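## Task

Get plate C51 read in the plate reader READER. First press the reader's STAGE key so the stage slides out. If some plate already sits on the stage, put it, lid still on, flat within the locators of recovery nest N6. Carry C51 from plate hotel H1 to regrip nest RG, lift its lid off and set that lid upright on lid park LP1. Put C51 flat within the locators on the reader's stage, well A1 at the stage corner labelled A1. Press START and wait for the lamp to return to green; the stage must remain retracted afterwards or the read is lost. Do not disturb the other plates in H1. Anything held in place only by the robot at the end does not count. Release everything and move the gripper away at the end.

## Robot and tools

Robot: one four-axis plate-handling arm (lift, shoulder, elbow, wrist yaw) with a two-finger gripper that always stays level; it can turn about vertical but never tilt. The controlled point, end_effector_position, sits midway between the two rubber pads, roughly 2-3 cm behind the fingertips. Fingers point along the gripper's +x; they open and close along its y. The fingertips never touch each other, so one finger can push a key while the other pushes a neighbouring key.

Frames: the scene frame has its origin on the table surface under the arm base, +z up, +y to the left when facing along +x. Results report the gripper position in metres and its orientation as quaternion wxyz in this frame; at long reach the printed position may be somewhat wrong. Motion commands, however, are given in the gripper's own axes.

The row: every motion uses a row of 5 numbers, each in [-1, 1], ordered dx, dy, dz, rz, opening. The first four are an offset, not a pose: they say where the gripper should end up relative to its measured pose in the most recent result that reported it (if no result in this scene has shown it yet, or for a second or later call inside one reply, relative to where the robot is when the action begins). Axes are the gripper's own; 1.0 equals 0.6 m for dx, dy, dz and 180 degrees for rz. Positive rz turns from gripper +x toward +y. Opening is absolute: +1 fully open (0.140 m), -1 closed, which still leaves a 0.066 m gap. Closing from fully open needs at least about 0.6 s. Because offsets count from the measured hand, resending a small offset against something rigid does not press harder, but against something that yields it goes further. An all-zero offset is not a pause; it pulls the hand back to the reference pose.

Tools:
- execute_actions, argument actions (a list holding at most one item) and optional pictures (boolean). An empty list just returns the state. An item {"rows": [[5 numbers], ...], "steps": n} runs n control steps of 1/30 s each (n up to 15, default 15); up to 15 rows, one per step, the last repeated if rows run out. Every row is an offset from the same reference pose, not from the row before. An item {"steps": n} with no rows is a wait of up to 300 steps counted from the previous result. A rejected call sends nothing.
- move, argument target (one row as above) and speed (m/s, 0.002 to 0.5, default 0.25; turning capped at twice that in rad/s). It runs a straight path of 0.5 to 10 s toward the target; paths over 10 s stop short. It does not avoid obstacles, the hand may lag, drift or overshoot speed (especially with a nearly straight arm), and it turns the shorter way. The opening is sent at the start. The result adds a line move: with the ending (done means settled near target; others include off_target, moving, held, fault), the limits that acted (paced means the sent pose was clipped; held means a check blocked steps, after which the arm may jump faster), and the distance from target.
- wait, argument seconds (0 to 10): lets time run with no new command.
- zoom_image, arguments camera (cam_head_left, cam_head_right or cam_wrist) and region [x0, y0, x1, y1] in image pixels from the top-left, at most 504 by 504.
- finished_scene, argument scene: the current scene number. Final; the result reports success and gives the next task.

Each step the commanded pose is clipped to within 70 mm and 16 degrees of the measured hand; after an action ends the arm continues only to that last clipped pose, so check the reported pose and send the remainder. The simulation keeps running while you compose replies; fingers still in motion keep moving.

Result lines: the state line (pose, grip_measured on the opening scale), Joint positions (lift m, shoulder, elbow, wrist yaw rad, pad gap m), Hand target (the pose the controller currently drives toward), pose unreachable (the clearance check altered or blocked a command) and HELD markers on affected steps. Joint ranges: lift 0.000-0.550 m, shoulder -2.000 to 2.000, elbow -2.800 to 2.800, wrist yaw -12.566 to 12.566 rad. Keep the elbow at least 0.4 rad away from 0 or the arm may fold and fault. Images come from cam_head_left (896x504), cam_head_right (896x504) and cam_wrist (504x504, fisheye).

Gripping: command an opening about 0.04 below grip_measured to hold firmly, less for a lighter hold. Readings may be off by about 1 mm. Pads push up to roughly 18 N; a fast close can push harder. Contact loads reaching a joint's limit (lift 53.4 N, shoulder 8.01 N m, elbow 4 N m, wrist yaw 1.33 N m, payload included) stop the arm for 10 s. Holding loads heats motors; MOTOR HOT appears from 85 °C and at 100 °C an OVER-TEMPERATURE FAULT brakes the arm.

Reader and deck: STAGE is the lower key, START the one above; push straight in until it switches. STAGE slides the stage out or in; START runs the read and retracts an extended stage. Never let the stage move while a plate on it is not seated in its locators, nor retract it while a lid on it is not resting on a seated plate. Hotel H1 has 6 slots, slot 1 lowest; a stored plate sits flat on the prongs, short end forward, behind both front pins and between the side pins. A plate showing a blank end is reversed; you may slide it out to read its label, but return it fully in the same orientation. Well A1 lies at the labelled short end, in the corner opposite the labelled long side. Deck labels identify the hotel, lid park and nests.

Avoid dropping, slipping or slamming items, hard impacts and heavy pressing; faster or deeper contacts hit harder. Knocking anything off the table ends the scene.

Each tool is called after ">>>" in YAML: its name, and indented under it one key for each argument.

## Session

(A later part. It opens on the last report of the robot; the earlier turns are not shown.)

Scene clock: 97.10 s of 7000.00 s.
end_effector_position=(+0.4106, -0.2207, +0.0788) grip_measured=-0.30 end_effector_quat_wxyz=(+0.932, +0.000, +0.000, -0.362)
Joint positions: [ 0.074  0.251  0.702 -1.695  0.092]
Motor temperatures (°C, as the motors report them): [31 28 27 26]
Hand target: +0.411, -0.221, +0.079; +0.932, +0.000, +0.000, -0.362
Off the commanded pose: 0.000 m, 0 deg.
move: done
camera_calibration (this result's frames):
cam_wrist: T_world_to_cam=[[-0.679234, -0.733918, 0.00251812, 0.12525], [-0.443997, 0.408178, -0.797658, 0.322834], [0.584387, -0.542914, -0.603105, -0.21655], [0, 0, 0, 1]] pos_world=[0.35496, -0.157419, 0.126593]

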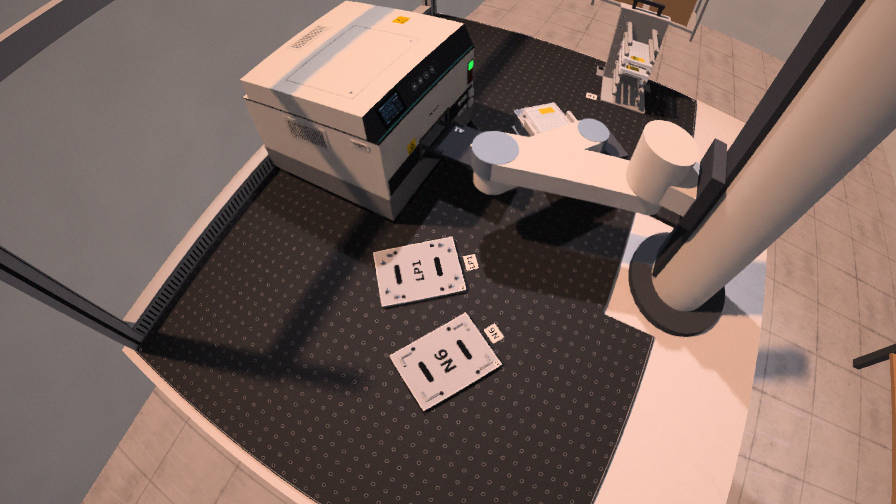

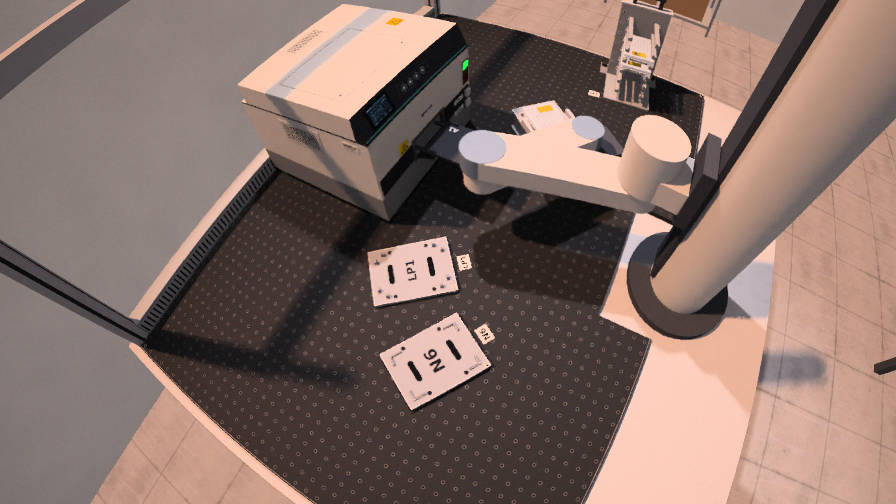

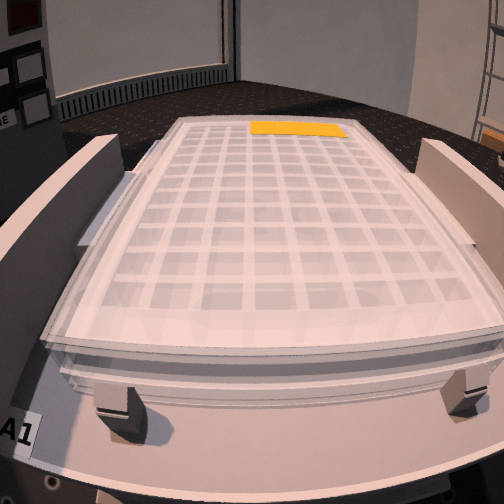

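Seated. Lid: up 10 mm, grip, lift.

>>> move:
  target: [0,0,0.017,0,-0.3]
  speed: 0.03

>>> move:
  target: [0,0,0,0,-0.53]

>>> move:
  target: [0,0,0.14,0,-0.53]
  speed: 0.05

Scene clock: 100.43 s of 7000.00 s.
end_effector_position=(+0.4106, -0.2207, +0.0890) grip_measured=-0.30 end_effector_quat_wxyz=(+0.932, +0.000, +0.000, -0.362)
Joint positions: [ 0.084  0.251  0.702 -1.695  0.092]
Motor temperatures (°C, as the motors report them): [31 28 27 26]
Hand target: +0.411, -0.221, +0.089; +0.932, +0.000, +0.000, -0.362
Off the commanded pose: 0.000 m, 0 deg.
move: done
camera_calibration (this result's frames):
cam_wrist: T_world_to_cam=[[-0.679234, -0.733918, 0.00251812, 0.125224], [-0.443997, 0.408178, -0.797658, 0.330998], [0.584387, -0.542914, -0.603105, -0.210377], [0, 0, 0, 1]] pos_world=[0.35496, -0.157419, 0.136829]

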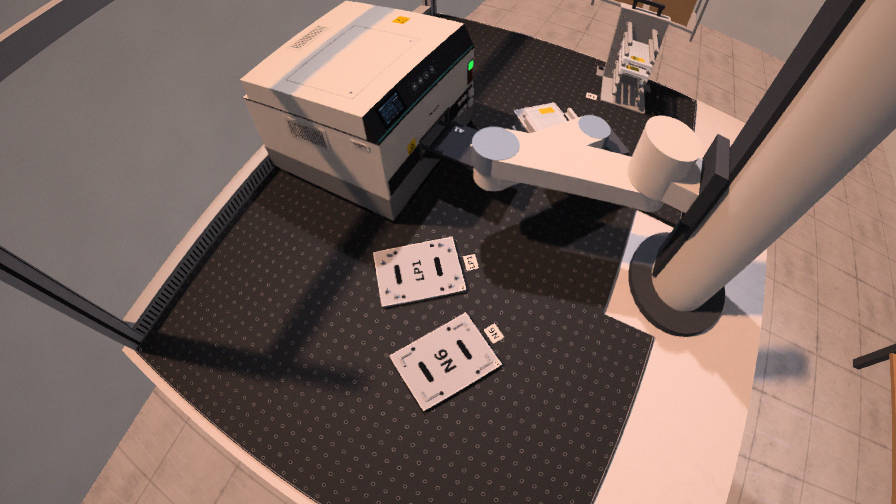

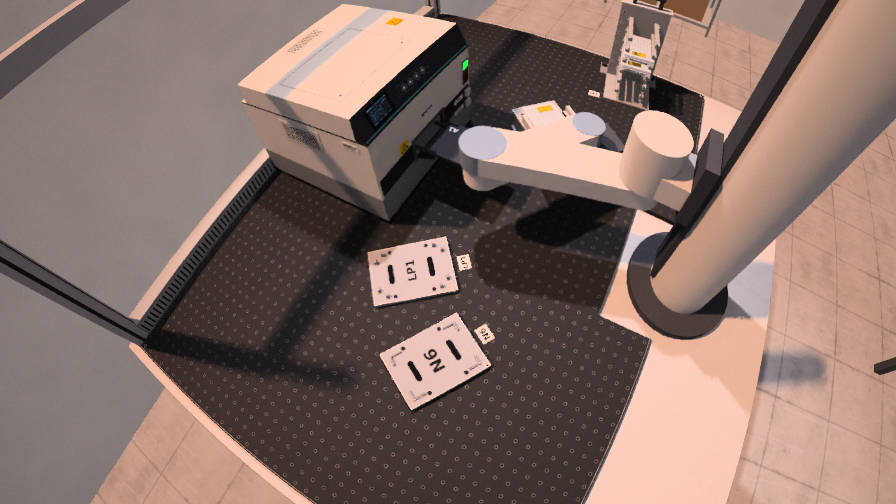

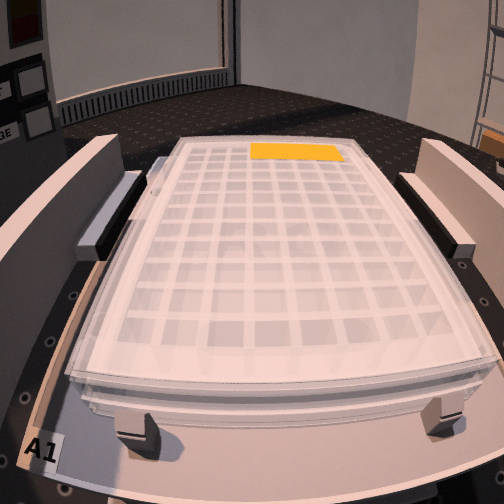

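Scene clock: 100.93 s of 7000.00 s.
end_effector_position=(+0.4106, -0.2207, +0.0890) grip_measured=-0.50 end_effector_quat_wxyz=(+0.932, +0.000, +0.000, -0.362)
Joint positions: [ 0.084  0.251  0.702 -1.695  0.084]
Motor temperatures (°C, as the motors report them): [31 28 27 26]
Hand target: +0.411, -0.221, +0.089; +0.932, +0.000, +0.000, -0.362
Off the commanded pose: 0.000 m, 0 deg.
move: done
camera_calibration (this result's frames):
cam_wrist: T_world_to_cam=[[-0.679253, -0.733899, 0.00251812, 0.125233], [-0.443986, 0.40819, -0.797658, 0.330996], [0.584373, -0.54293, -0.603105, -0.210375], [0, 0, 0, 1]] pos_world=[0.35496, -0.15742, 0.136828]

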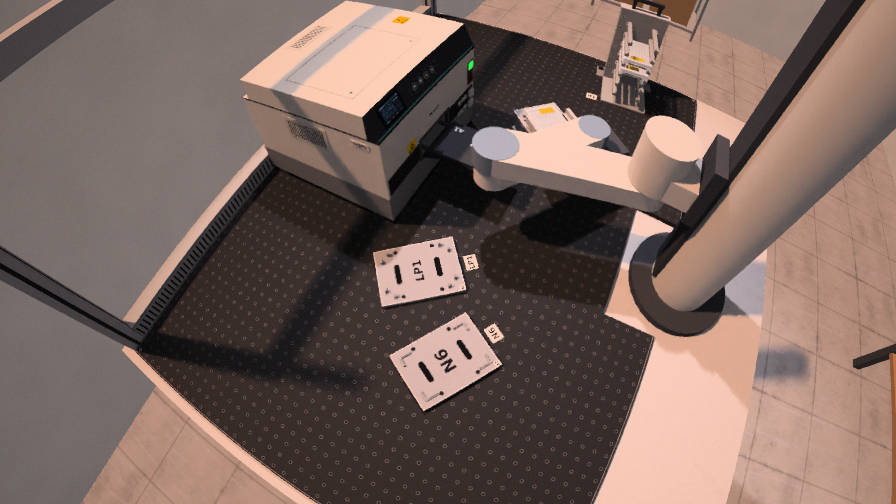

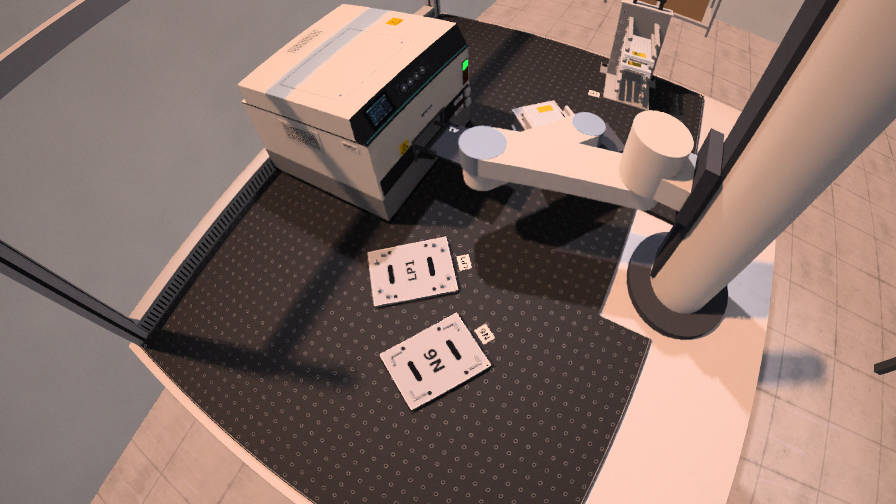

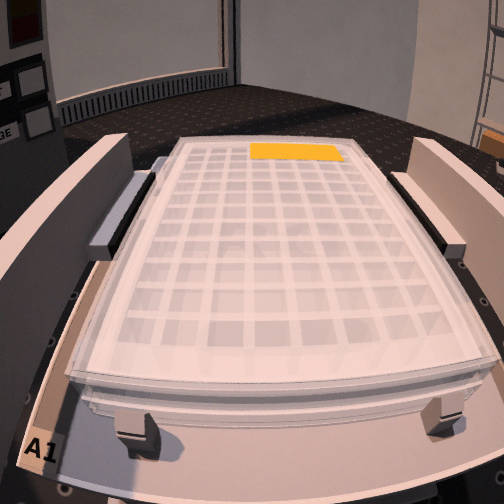

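Scene clock: 102.87 s of 7000.00 s.
end_effector_position=(+0.4106, -0.2207, +0.1730) grip_measured=-0.50 end_effector_quat_wxyz=(+0.932, +0.000, +0.000, -0.362)
Joint positions: [ 0.168  0.251  0.702 -1.695  0.084]
Motor temperatures (°C, as the motors report them): [31 28 27 26]
Hand target: +0.411, -0.221, +0.173; +0.932, +0.000, +0.000, -0.362
Off the commanded pose: 0.000 m, 0 deg.
move: done
camera_calibration (this result's frames):
cam_wrist: T_world_to_cam=[[-0.679244, -0.733908, 0.00251812, 0.125018], [-0.443991, 0.408184, -0.797658, 0.398026], [0.58438, -0.542922, -0.603105, -0.159699], [0, 0, 0, 1]] pos_world=[0.354962, -0.15742, 0.220858]

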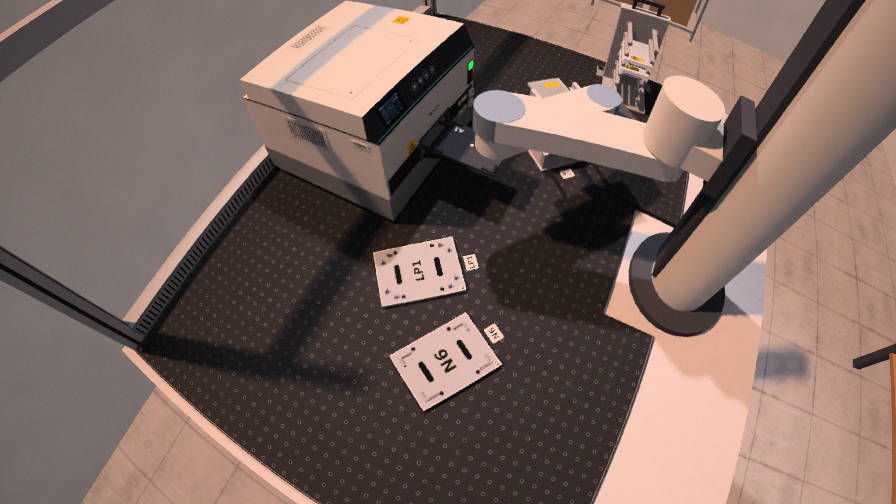

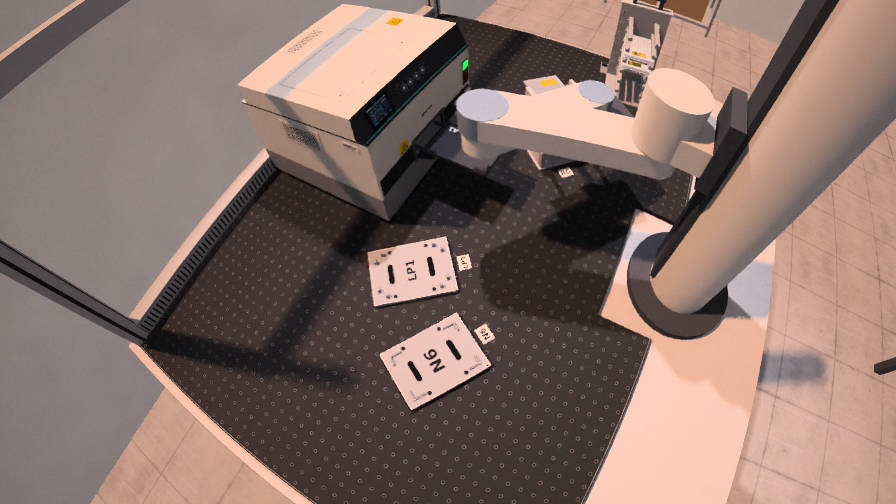

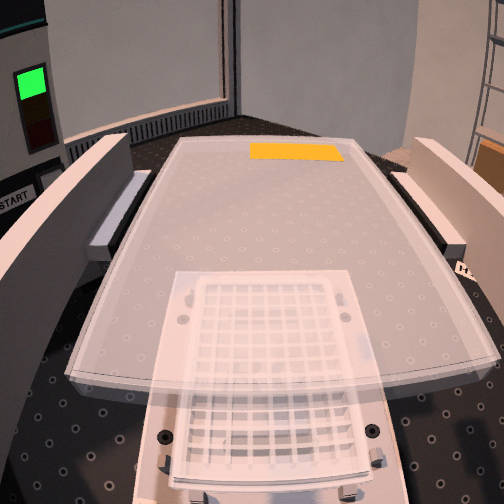

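>>> move:
  target: [-0.394,0.663,0,0.453,-0.54]

Scene clock: 110.97 s of 7000.00 s.
end_effector_position=(+0.5049, +0.2326, +0.1731) grip_measured=-0.50 end_effector_quat_wxyz=(+0.942, +0.000, +0.000, +0.335)
Joint positions: [ 0.168  1.489  1.056 -1.862  0.084]
Motor temperatures (°C, as the motors report them): [31 28 27 26]
Hand target: +0.505, +0.232, +0.173; +0.942, +0.000, +0.000, +0.334
Off the commanded pose: 0.000 m, 0 deg.
After step 90, 1.90 s passed at rest.
move: done
camera_calibration (this result's frames):
cam_wrist: T_world_to_cam=[[0.626589, -0.779346, 0.00251812, -0.127016], [-0.468772, -0.379467, -0.797658, 0.450638], [0.622607, 0.498623, -0.603105, -0.230329], [0, 0, 0, 1]] pos_world=[0.434238, 0.18686, 0.220862]

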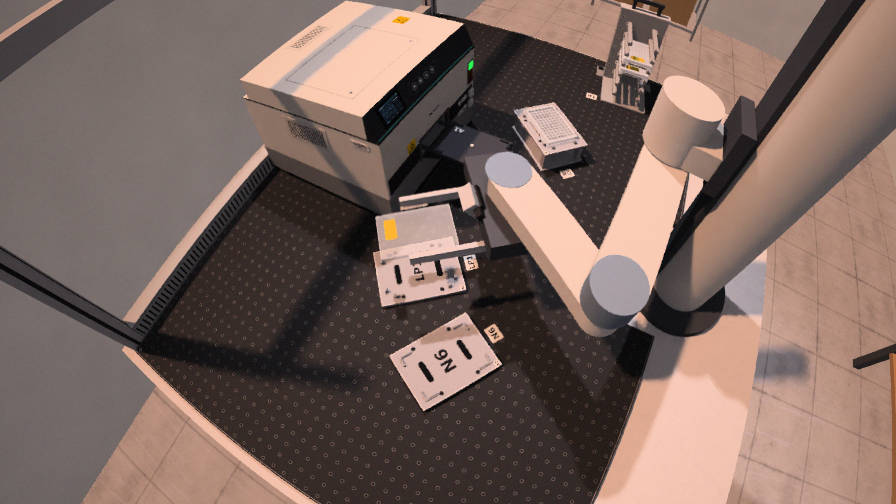

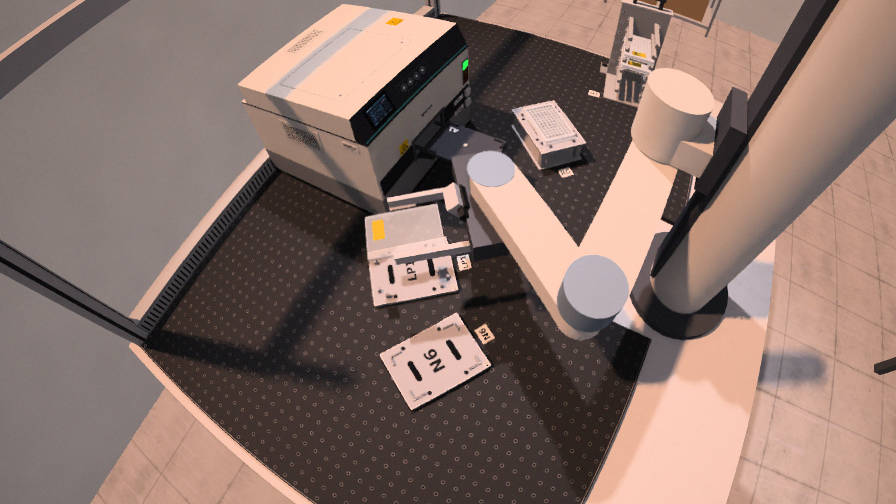

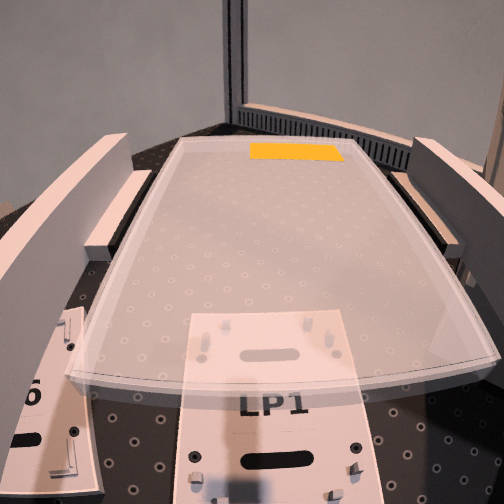

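>>> move:
  target: [0.013,-0.01,-0.185,0.011,-0.54]
  speed: 0.1

Scene clock: 116.10 s of 7000.00 s.
end_effector_position=(+0.5148, +0.2328, +0.0620) grip_measured=-0.50 end_effector_quat_wxyz=(+0.936, +0.000, +0.000, +0.351)
Joint positions: [ 0.057  1.438  1.097 -1.819  0.084]
Motor temperatures (°C, as the motors report them): [31 28 27 26]
Hand target: +0.515, +0.233, +0.062; +0.936, +0.000, +0.000, +0.351
Off the commanded pose: 0.000 m, 0 deg.
After step 90, 0.73 s passed at rest.
move: done
camera_calibration (this result's frames):
cam_wrist: T_world_to_cam=[[0.652832, -0.757499, 0.00251812, -0.151339], [-0.455543, -0.39525, -0.797658, 0.363609], [0.60522, 0.519589, -0.603105, -0.299444], [0, 0, 0, 1]] pos_world=[0.445669, 0.184665, 0.10982]

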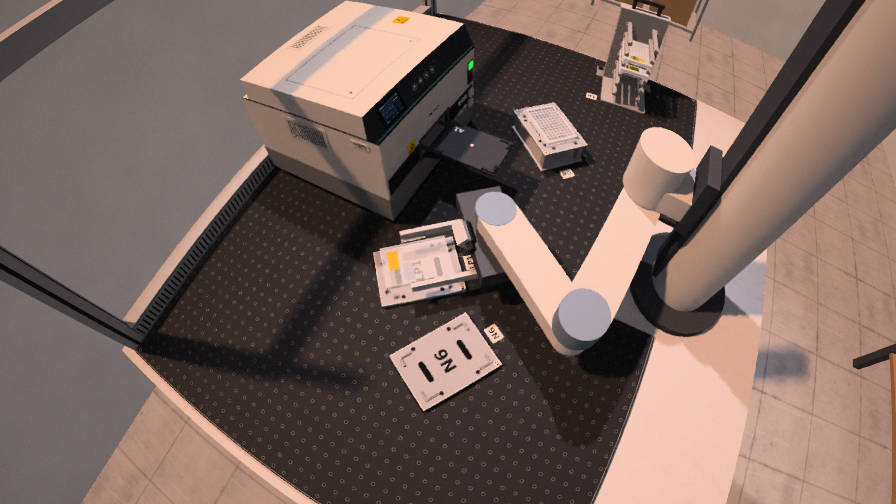

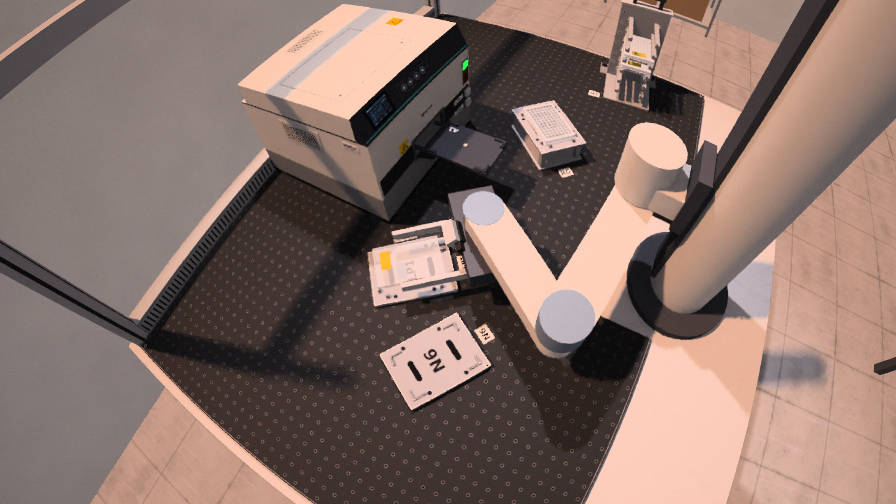

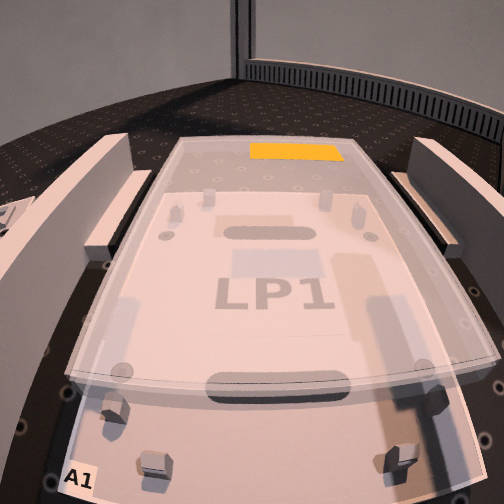

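>>> move:
  target: [-0.004,0.002,-0.034,0,-0.54]
  speed: 0.02

Scene clock: 121.30 s of 7000.00 s.
end_effector_position=(+0.5123, +0.2321, +0.0416) grip_measured=-0.50 end_effector_quat_wxyz=(+0.936, +0.000, +0.000, +0.351)
Joint positions: [ 0.037  1.445  1.086 -1.814  0.084]
Motor temperatures (°C, as the motors report them): [31 28 27 26]
Hand target: +0.512, +0.232, +0.042; +0.936, +0.000, +0.000, +0.351
Off the commanded pose: 0.000 m, 0 deg.
After step 90, 0.93 s passed at rest.
move: done
camera_calibration (this result's frames):
cam_wrist: T_world_to_cam=[[0.65264, -0.757664, 0.00251812, -0.15003], [-0.455643, -0.395135, -0.797658, 0.345907], [0.605352, 0.519436, -0.603105, -0.309919], [0, 0, 0, 1]] pos_world=[0.443136, 0.18399, 0.0893795]

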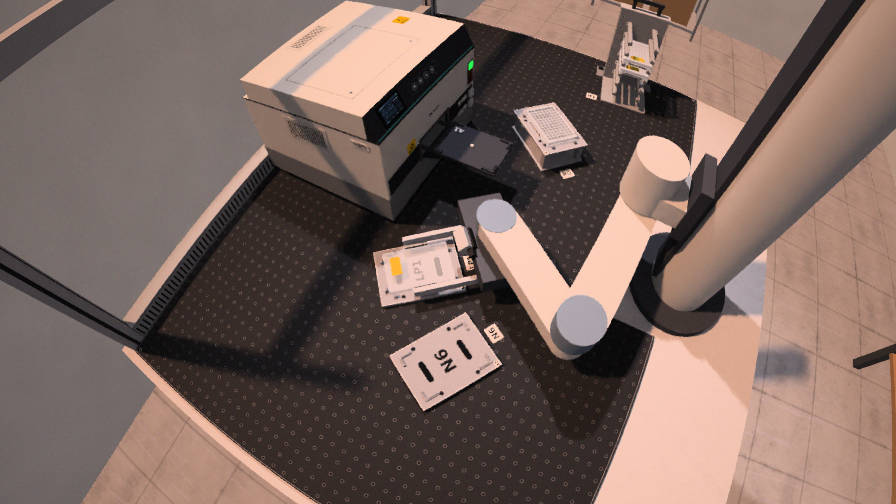

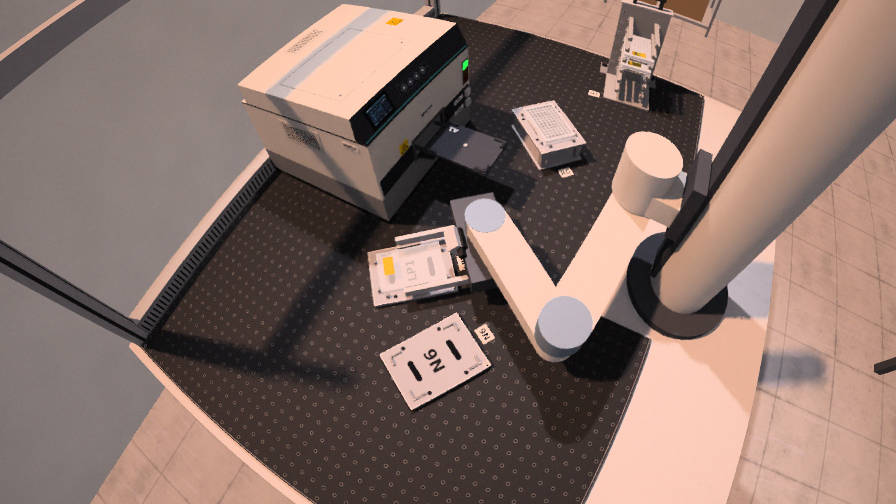

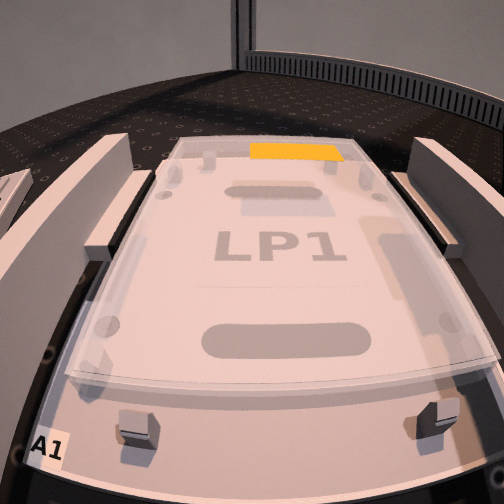

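>>> move:
  target: [0.001,0,-0.0175,0,-0.54]
  speed: 0.006

>>> move:
  target: [0,0,0,0,-0.3]

>>> move:
  target: [0,0,0.24,0,-0.3]

Scene clock: 125.53 s of 7000.00 s.
end_effector_position=(+0.5130, +0.2317, +0.0311) grip_measured=-0.50 end_effector_quat_wxyz=(+0.937, +0.000, +0.000, +0.349)
Joint positions: [ 0.026  1.444  1.087 -1.819  0.084]
Motor temperatures (°C, as the motors report them): [31 28 27 26]
Hand target: +0.513, +0.232, +0.031; +0.936, +0.000, +0.000, +0.351
Off the commanded pose: 0.001 m, 0 deg.
move: done
camera_calibration (this result's frames):
cam_wrist: T_world_to_cam=[[0.64956, -0.760306, 0.00251812, -0.148575], [-0.457243, -0.393283, -0.797658, 0.33812], [0.607454, 0.516975, -0.603105, -0.317009], [0, 0, 0, 1]] pos_world=[0.44368, 0.1839, 0.078888]

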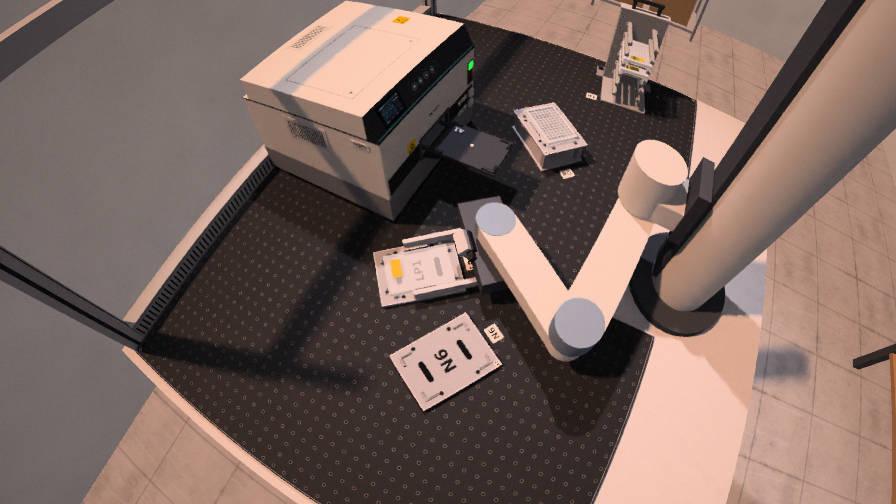

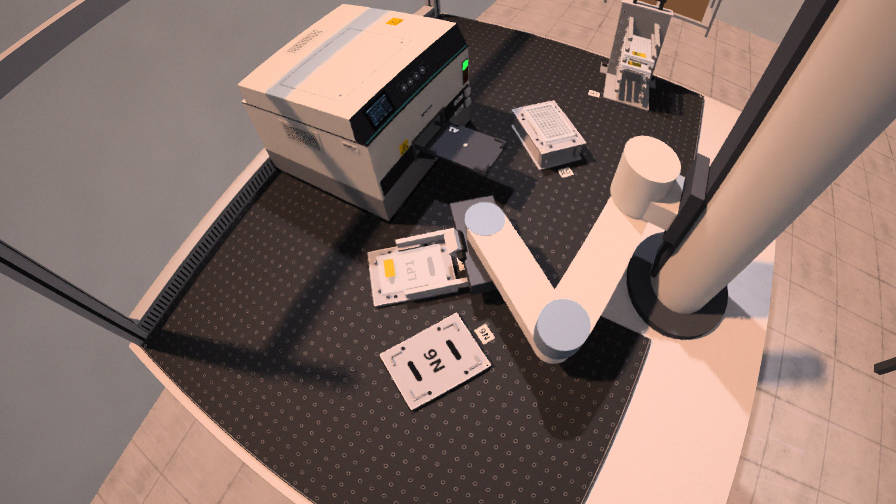

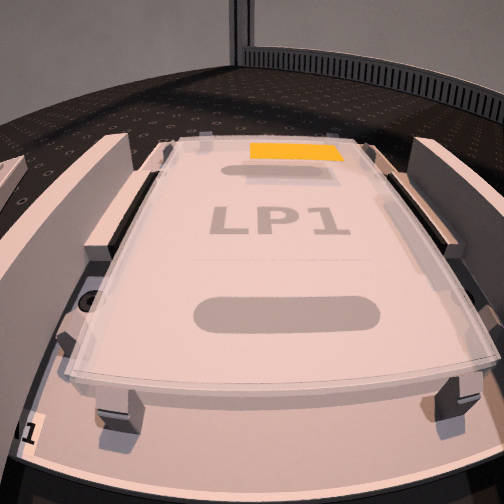

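Scene clock: 126.03 s of 7000.00 s.
end_effector_position=(+0.5130, +0.2316, +0.0311) grip_measured=-0.30 end_effector_quat_wxyz=(+0.937, +0.000, +0.000, +0.348)
Joint positions: [ 0.026  1.444  1.087 -1.819  0.092]
Motor temperatures (°C, as the motors report them): [31 28 27 26]
Hand target: +0.513, +0.232, +0.031; +0.937, +0.000, +0.000, +0.349
Off the commanded pose: 0.000 m, 0 deg.
move: done
camera_calibration (this result's frames):
cam_wrist: T_world_to_cam=[[0.649041, -0.760749, 0.00251812, -0.14836], [-0.457511, -0.392971, -0.797658, 0.338151], [0.607807, 0.51656, -0.603105, -0.317049], [0, 0, 0, 1]] pos_world=[0.443704, 0.183793, 0.078888]

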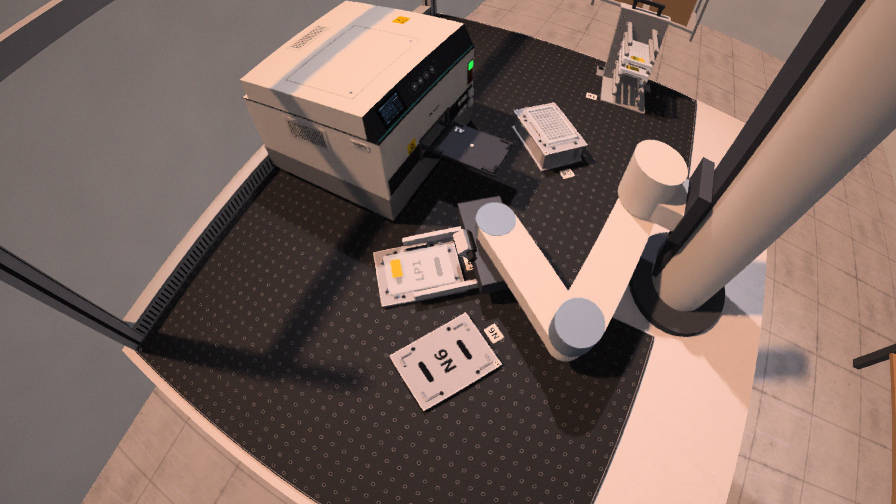

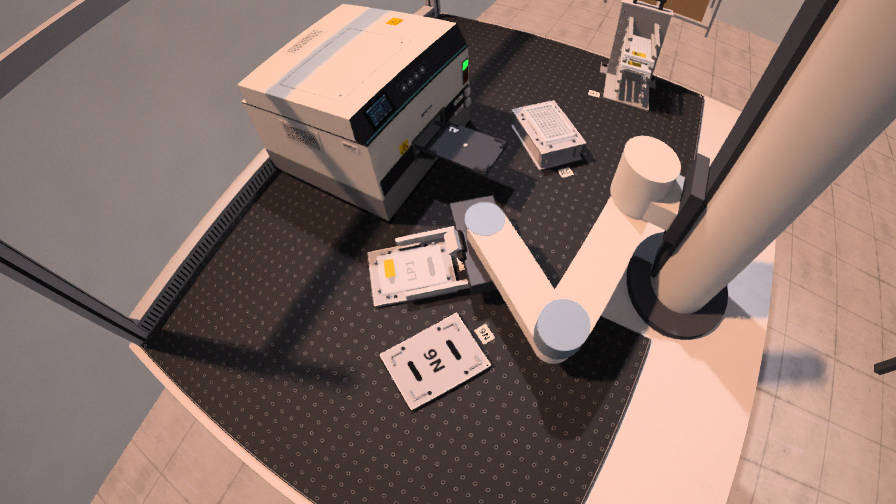

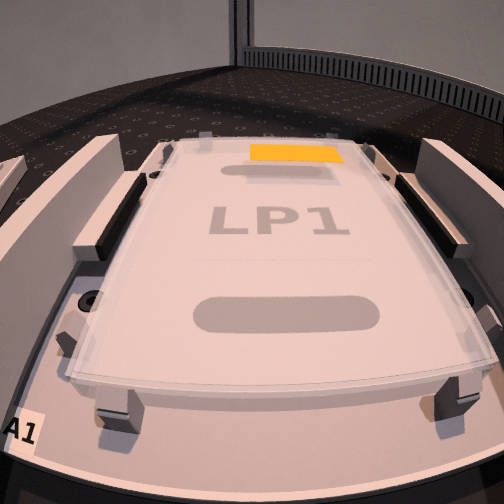

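Scene clock: 127.03 s of 7000.00 s.
end_effector_position=(+0.5130, +0.2316, +0.1751) grip_measured=-0.30 end_effector_quat_wxyz=(+0.937, +0.000, +0.000, +0.349)
Joint positions: [ 0.17   1.444  1.087 -1.819  0.092]
Motor temperatures (°C, as the motors report them): [31 28 27 26]
Hand target: +0.513, +0.232, +0.175; +0.937, +0.000, +0.000, +0.348
Off the commanded pose: 0.000 m, 0 deg.
move: done
camera_calibration (this result's frames):
cam_wrist: T_world_to_cam=[[0.6491, -0.760699, 0.00251812, -0.148746], [-0.457481, -0.393006, -0.797658, 0.453042], [0.607767, 0.516607, -0.603105, -0.230181], [0, 0, 0, 1]] pos_world=[0.443705, 0.183811, 0.222924]

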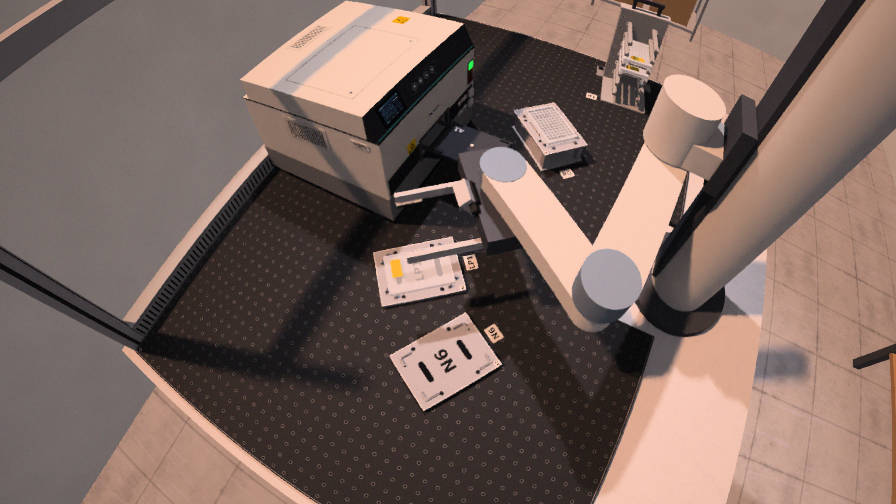

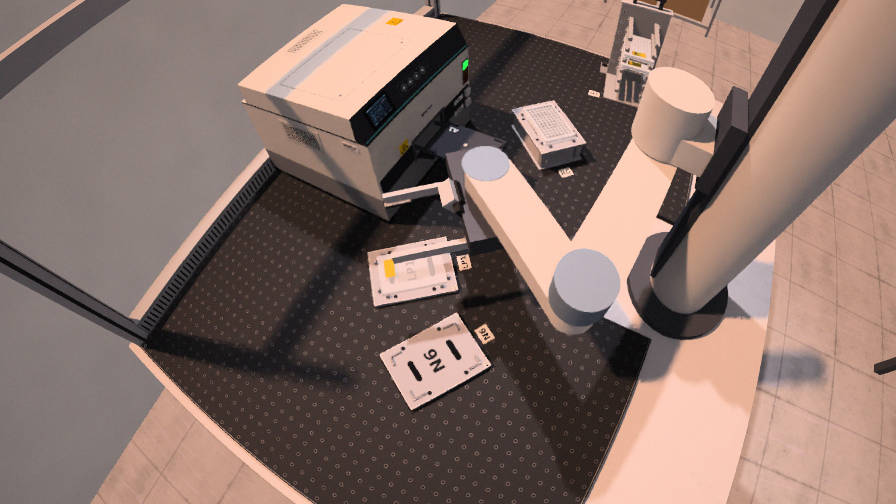

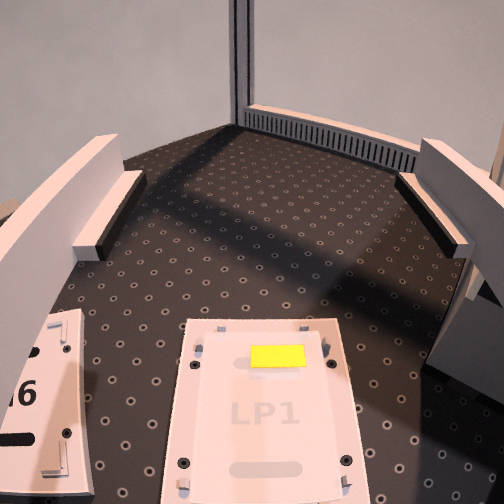

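>>> move:
  target: [-0.2537,-0.3372,0,-0.2267,-0.3]

Scene clock: 131.50 s of 7000.00 s.
end_effector_position=(+0.5298, -0.0212, +0.1751) grip_measured=-0.30 end_effector_quat_wxyz=(+1.000, +0.000, +0.000, -0.000)
Joint positions: [ 0.17   0.882  0.843 -1.725  0.092]
Motor temperatures (°C, as the motors report them): [31 28 27 26]
Hand target: +0.530, -0.021, +0.175; +1.000, +0.000, +0.000, -0.000
Off the commanded pose: 0.000 m, 0 deg.
move: done
camera_calibration (this result's frames):
cam_wrist: T_world_to_cam=[[-0.00615684, -0.999978, 0.00251812, -0.00981415], [-0.603108, 0.00170468, -0.797658, 0.446873], [0.797636, -0.00642975, -0.603105, -0.221455], [0, 0, 0, 1]] pos_world=[0.446093, -0.0119996, 0.222916]

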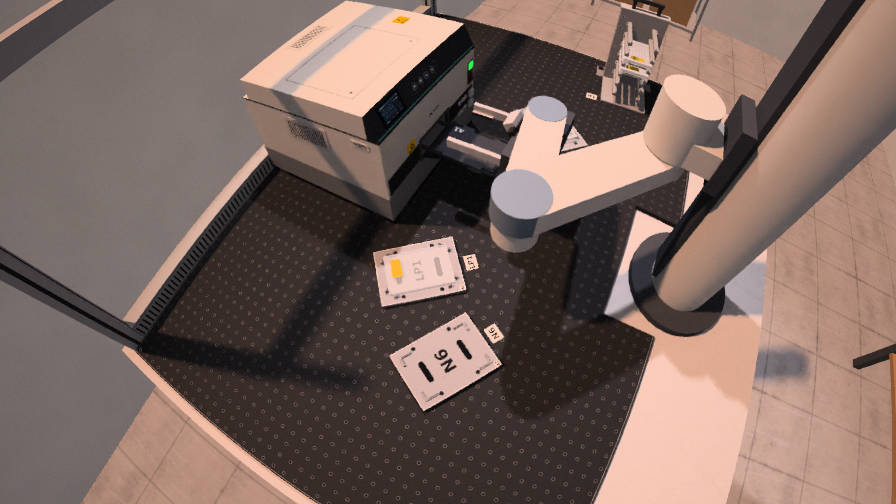

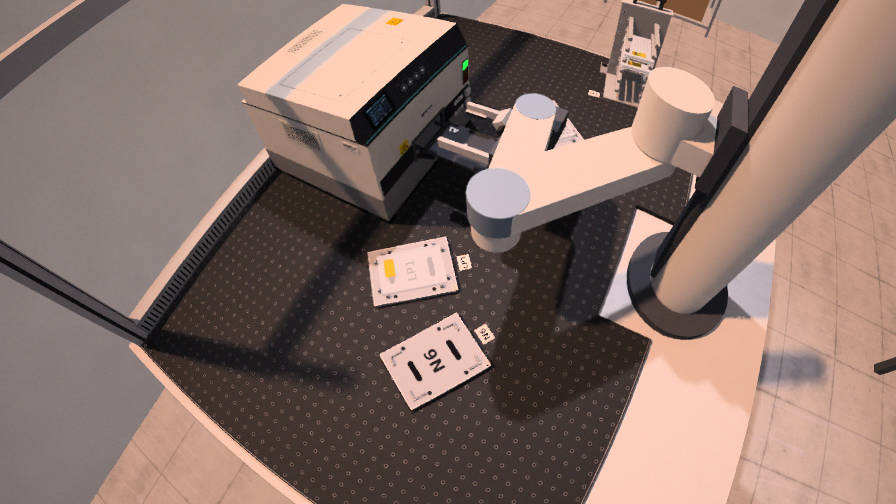

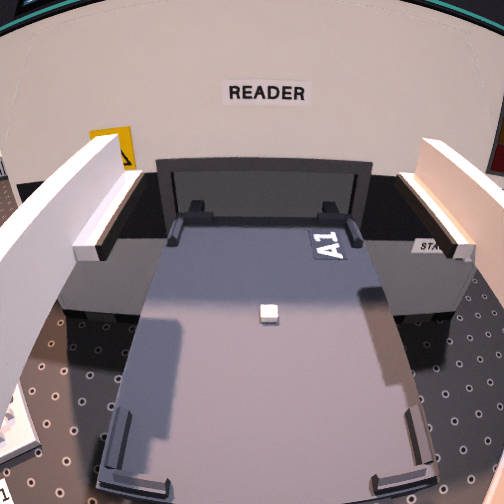

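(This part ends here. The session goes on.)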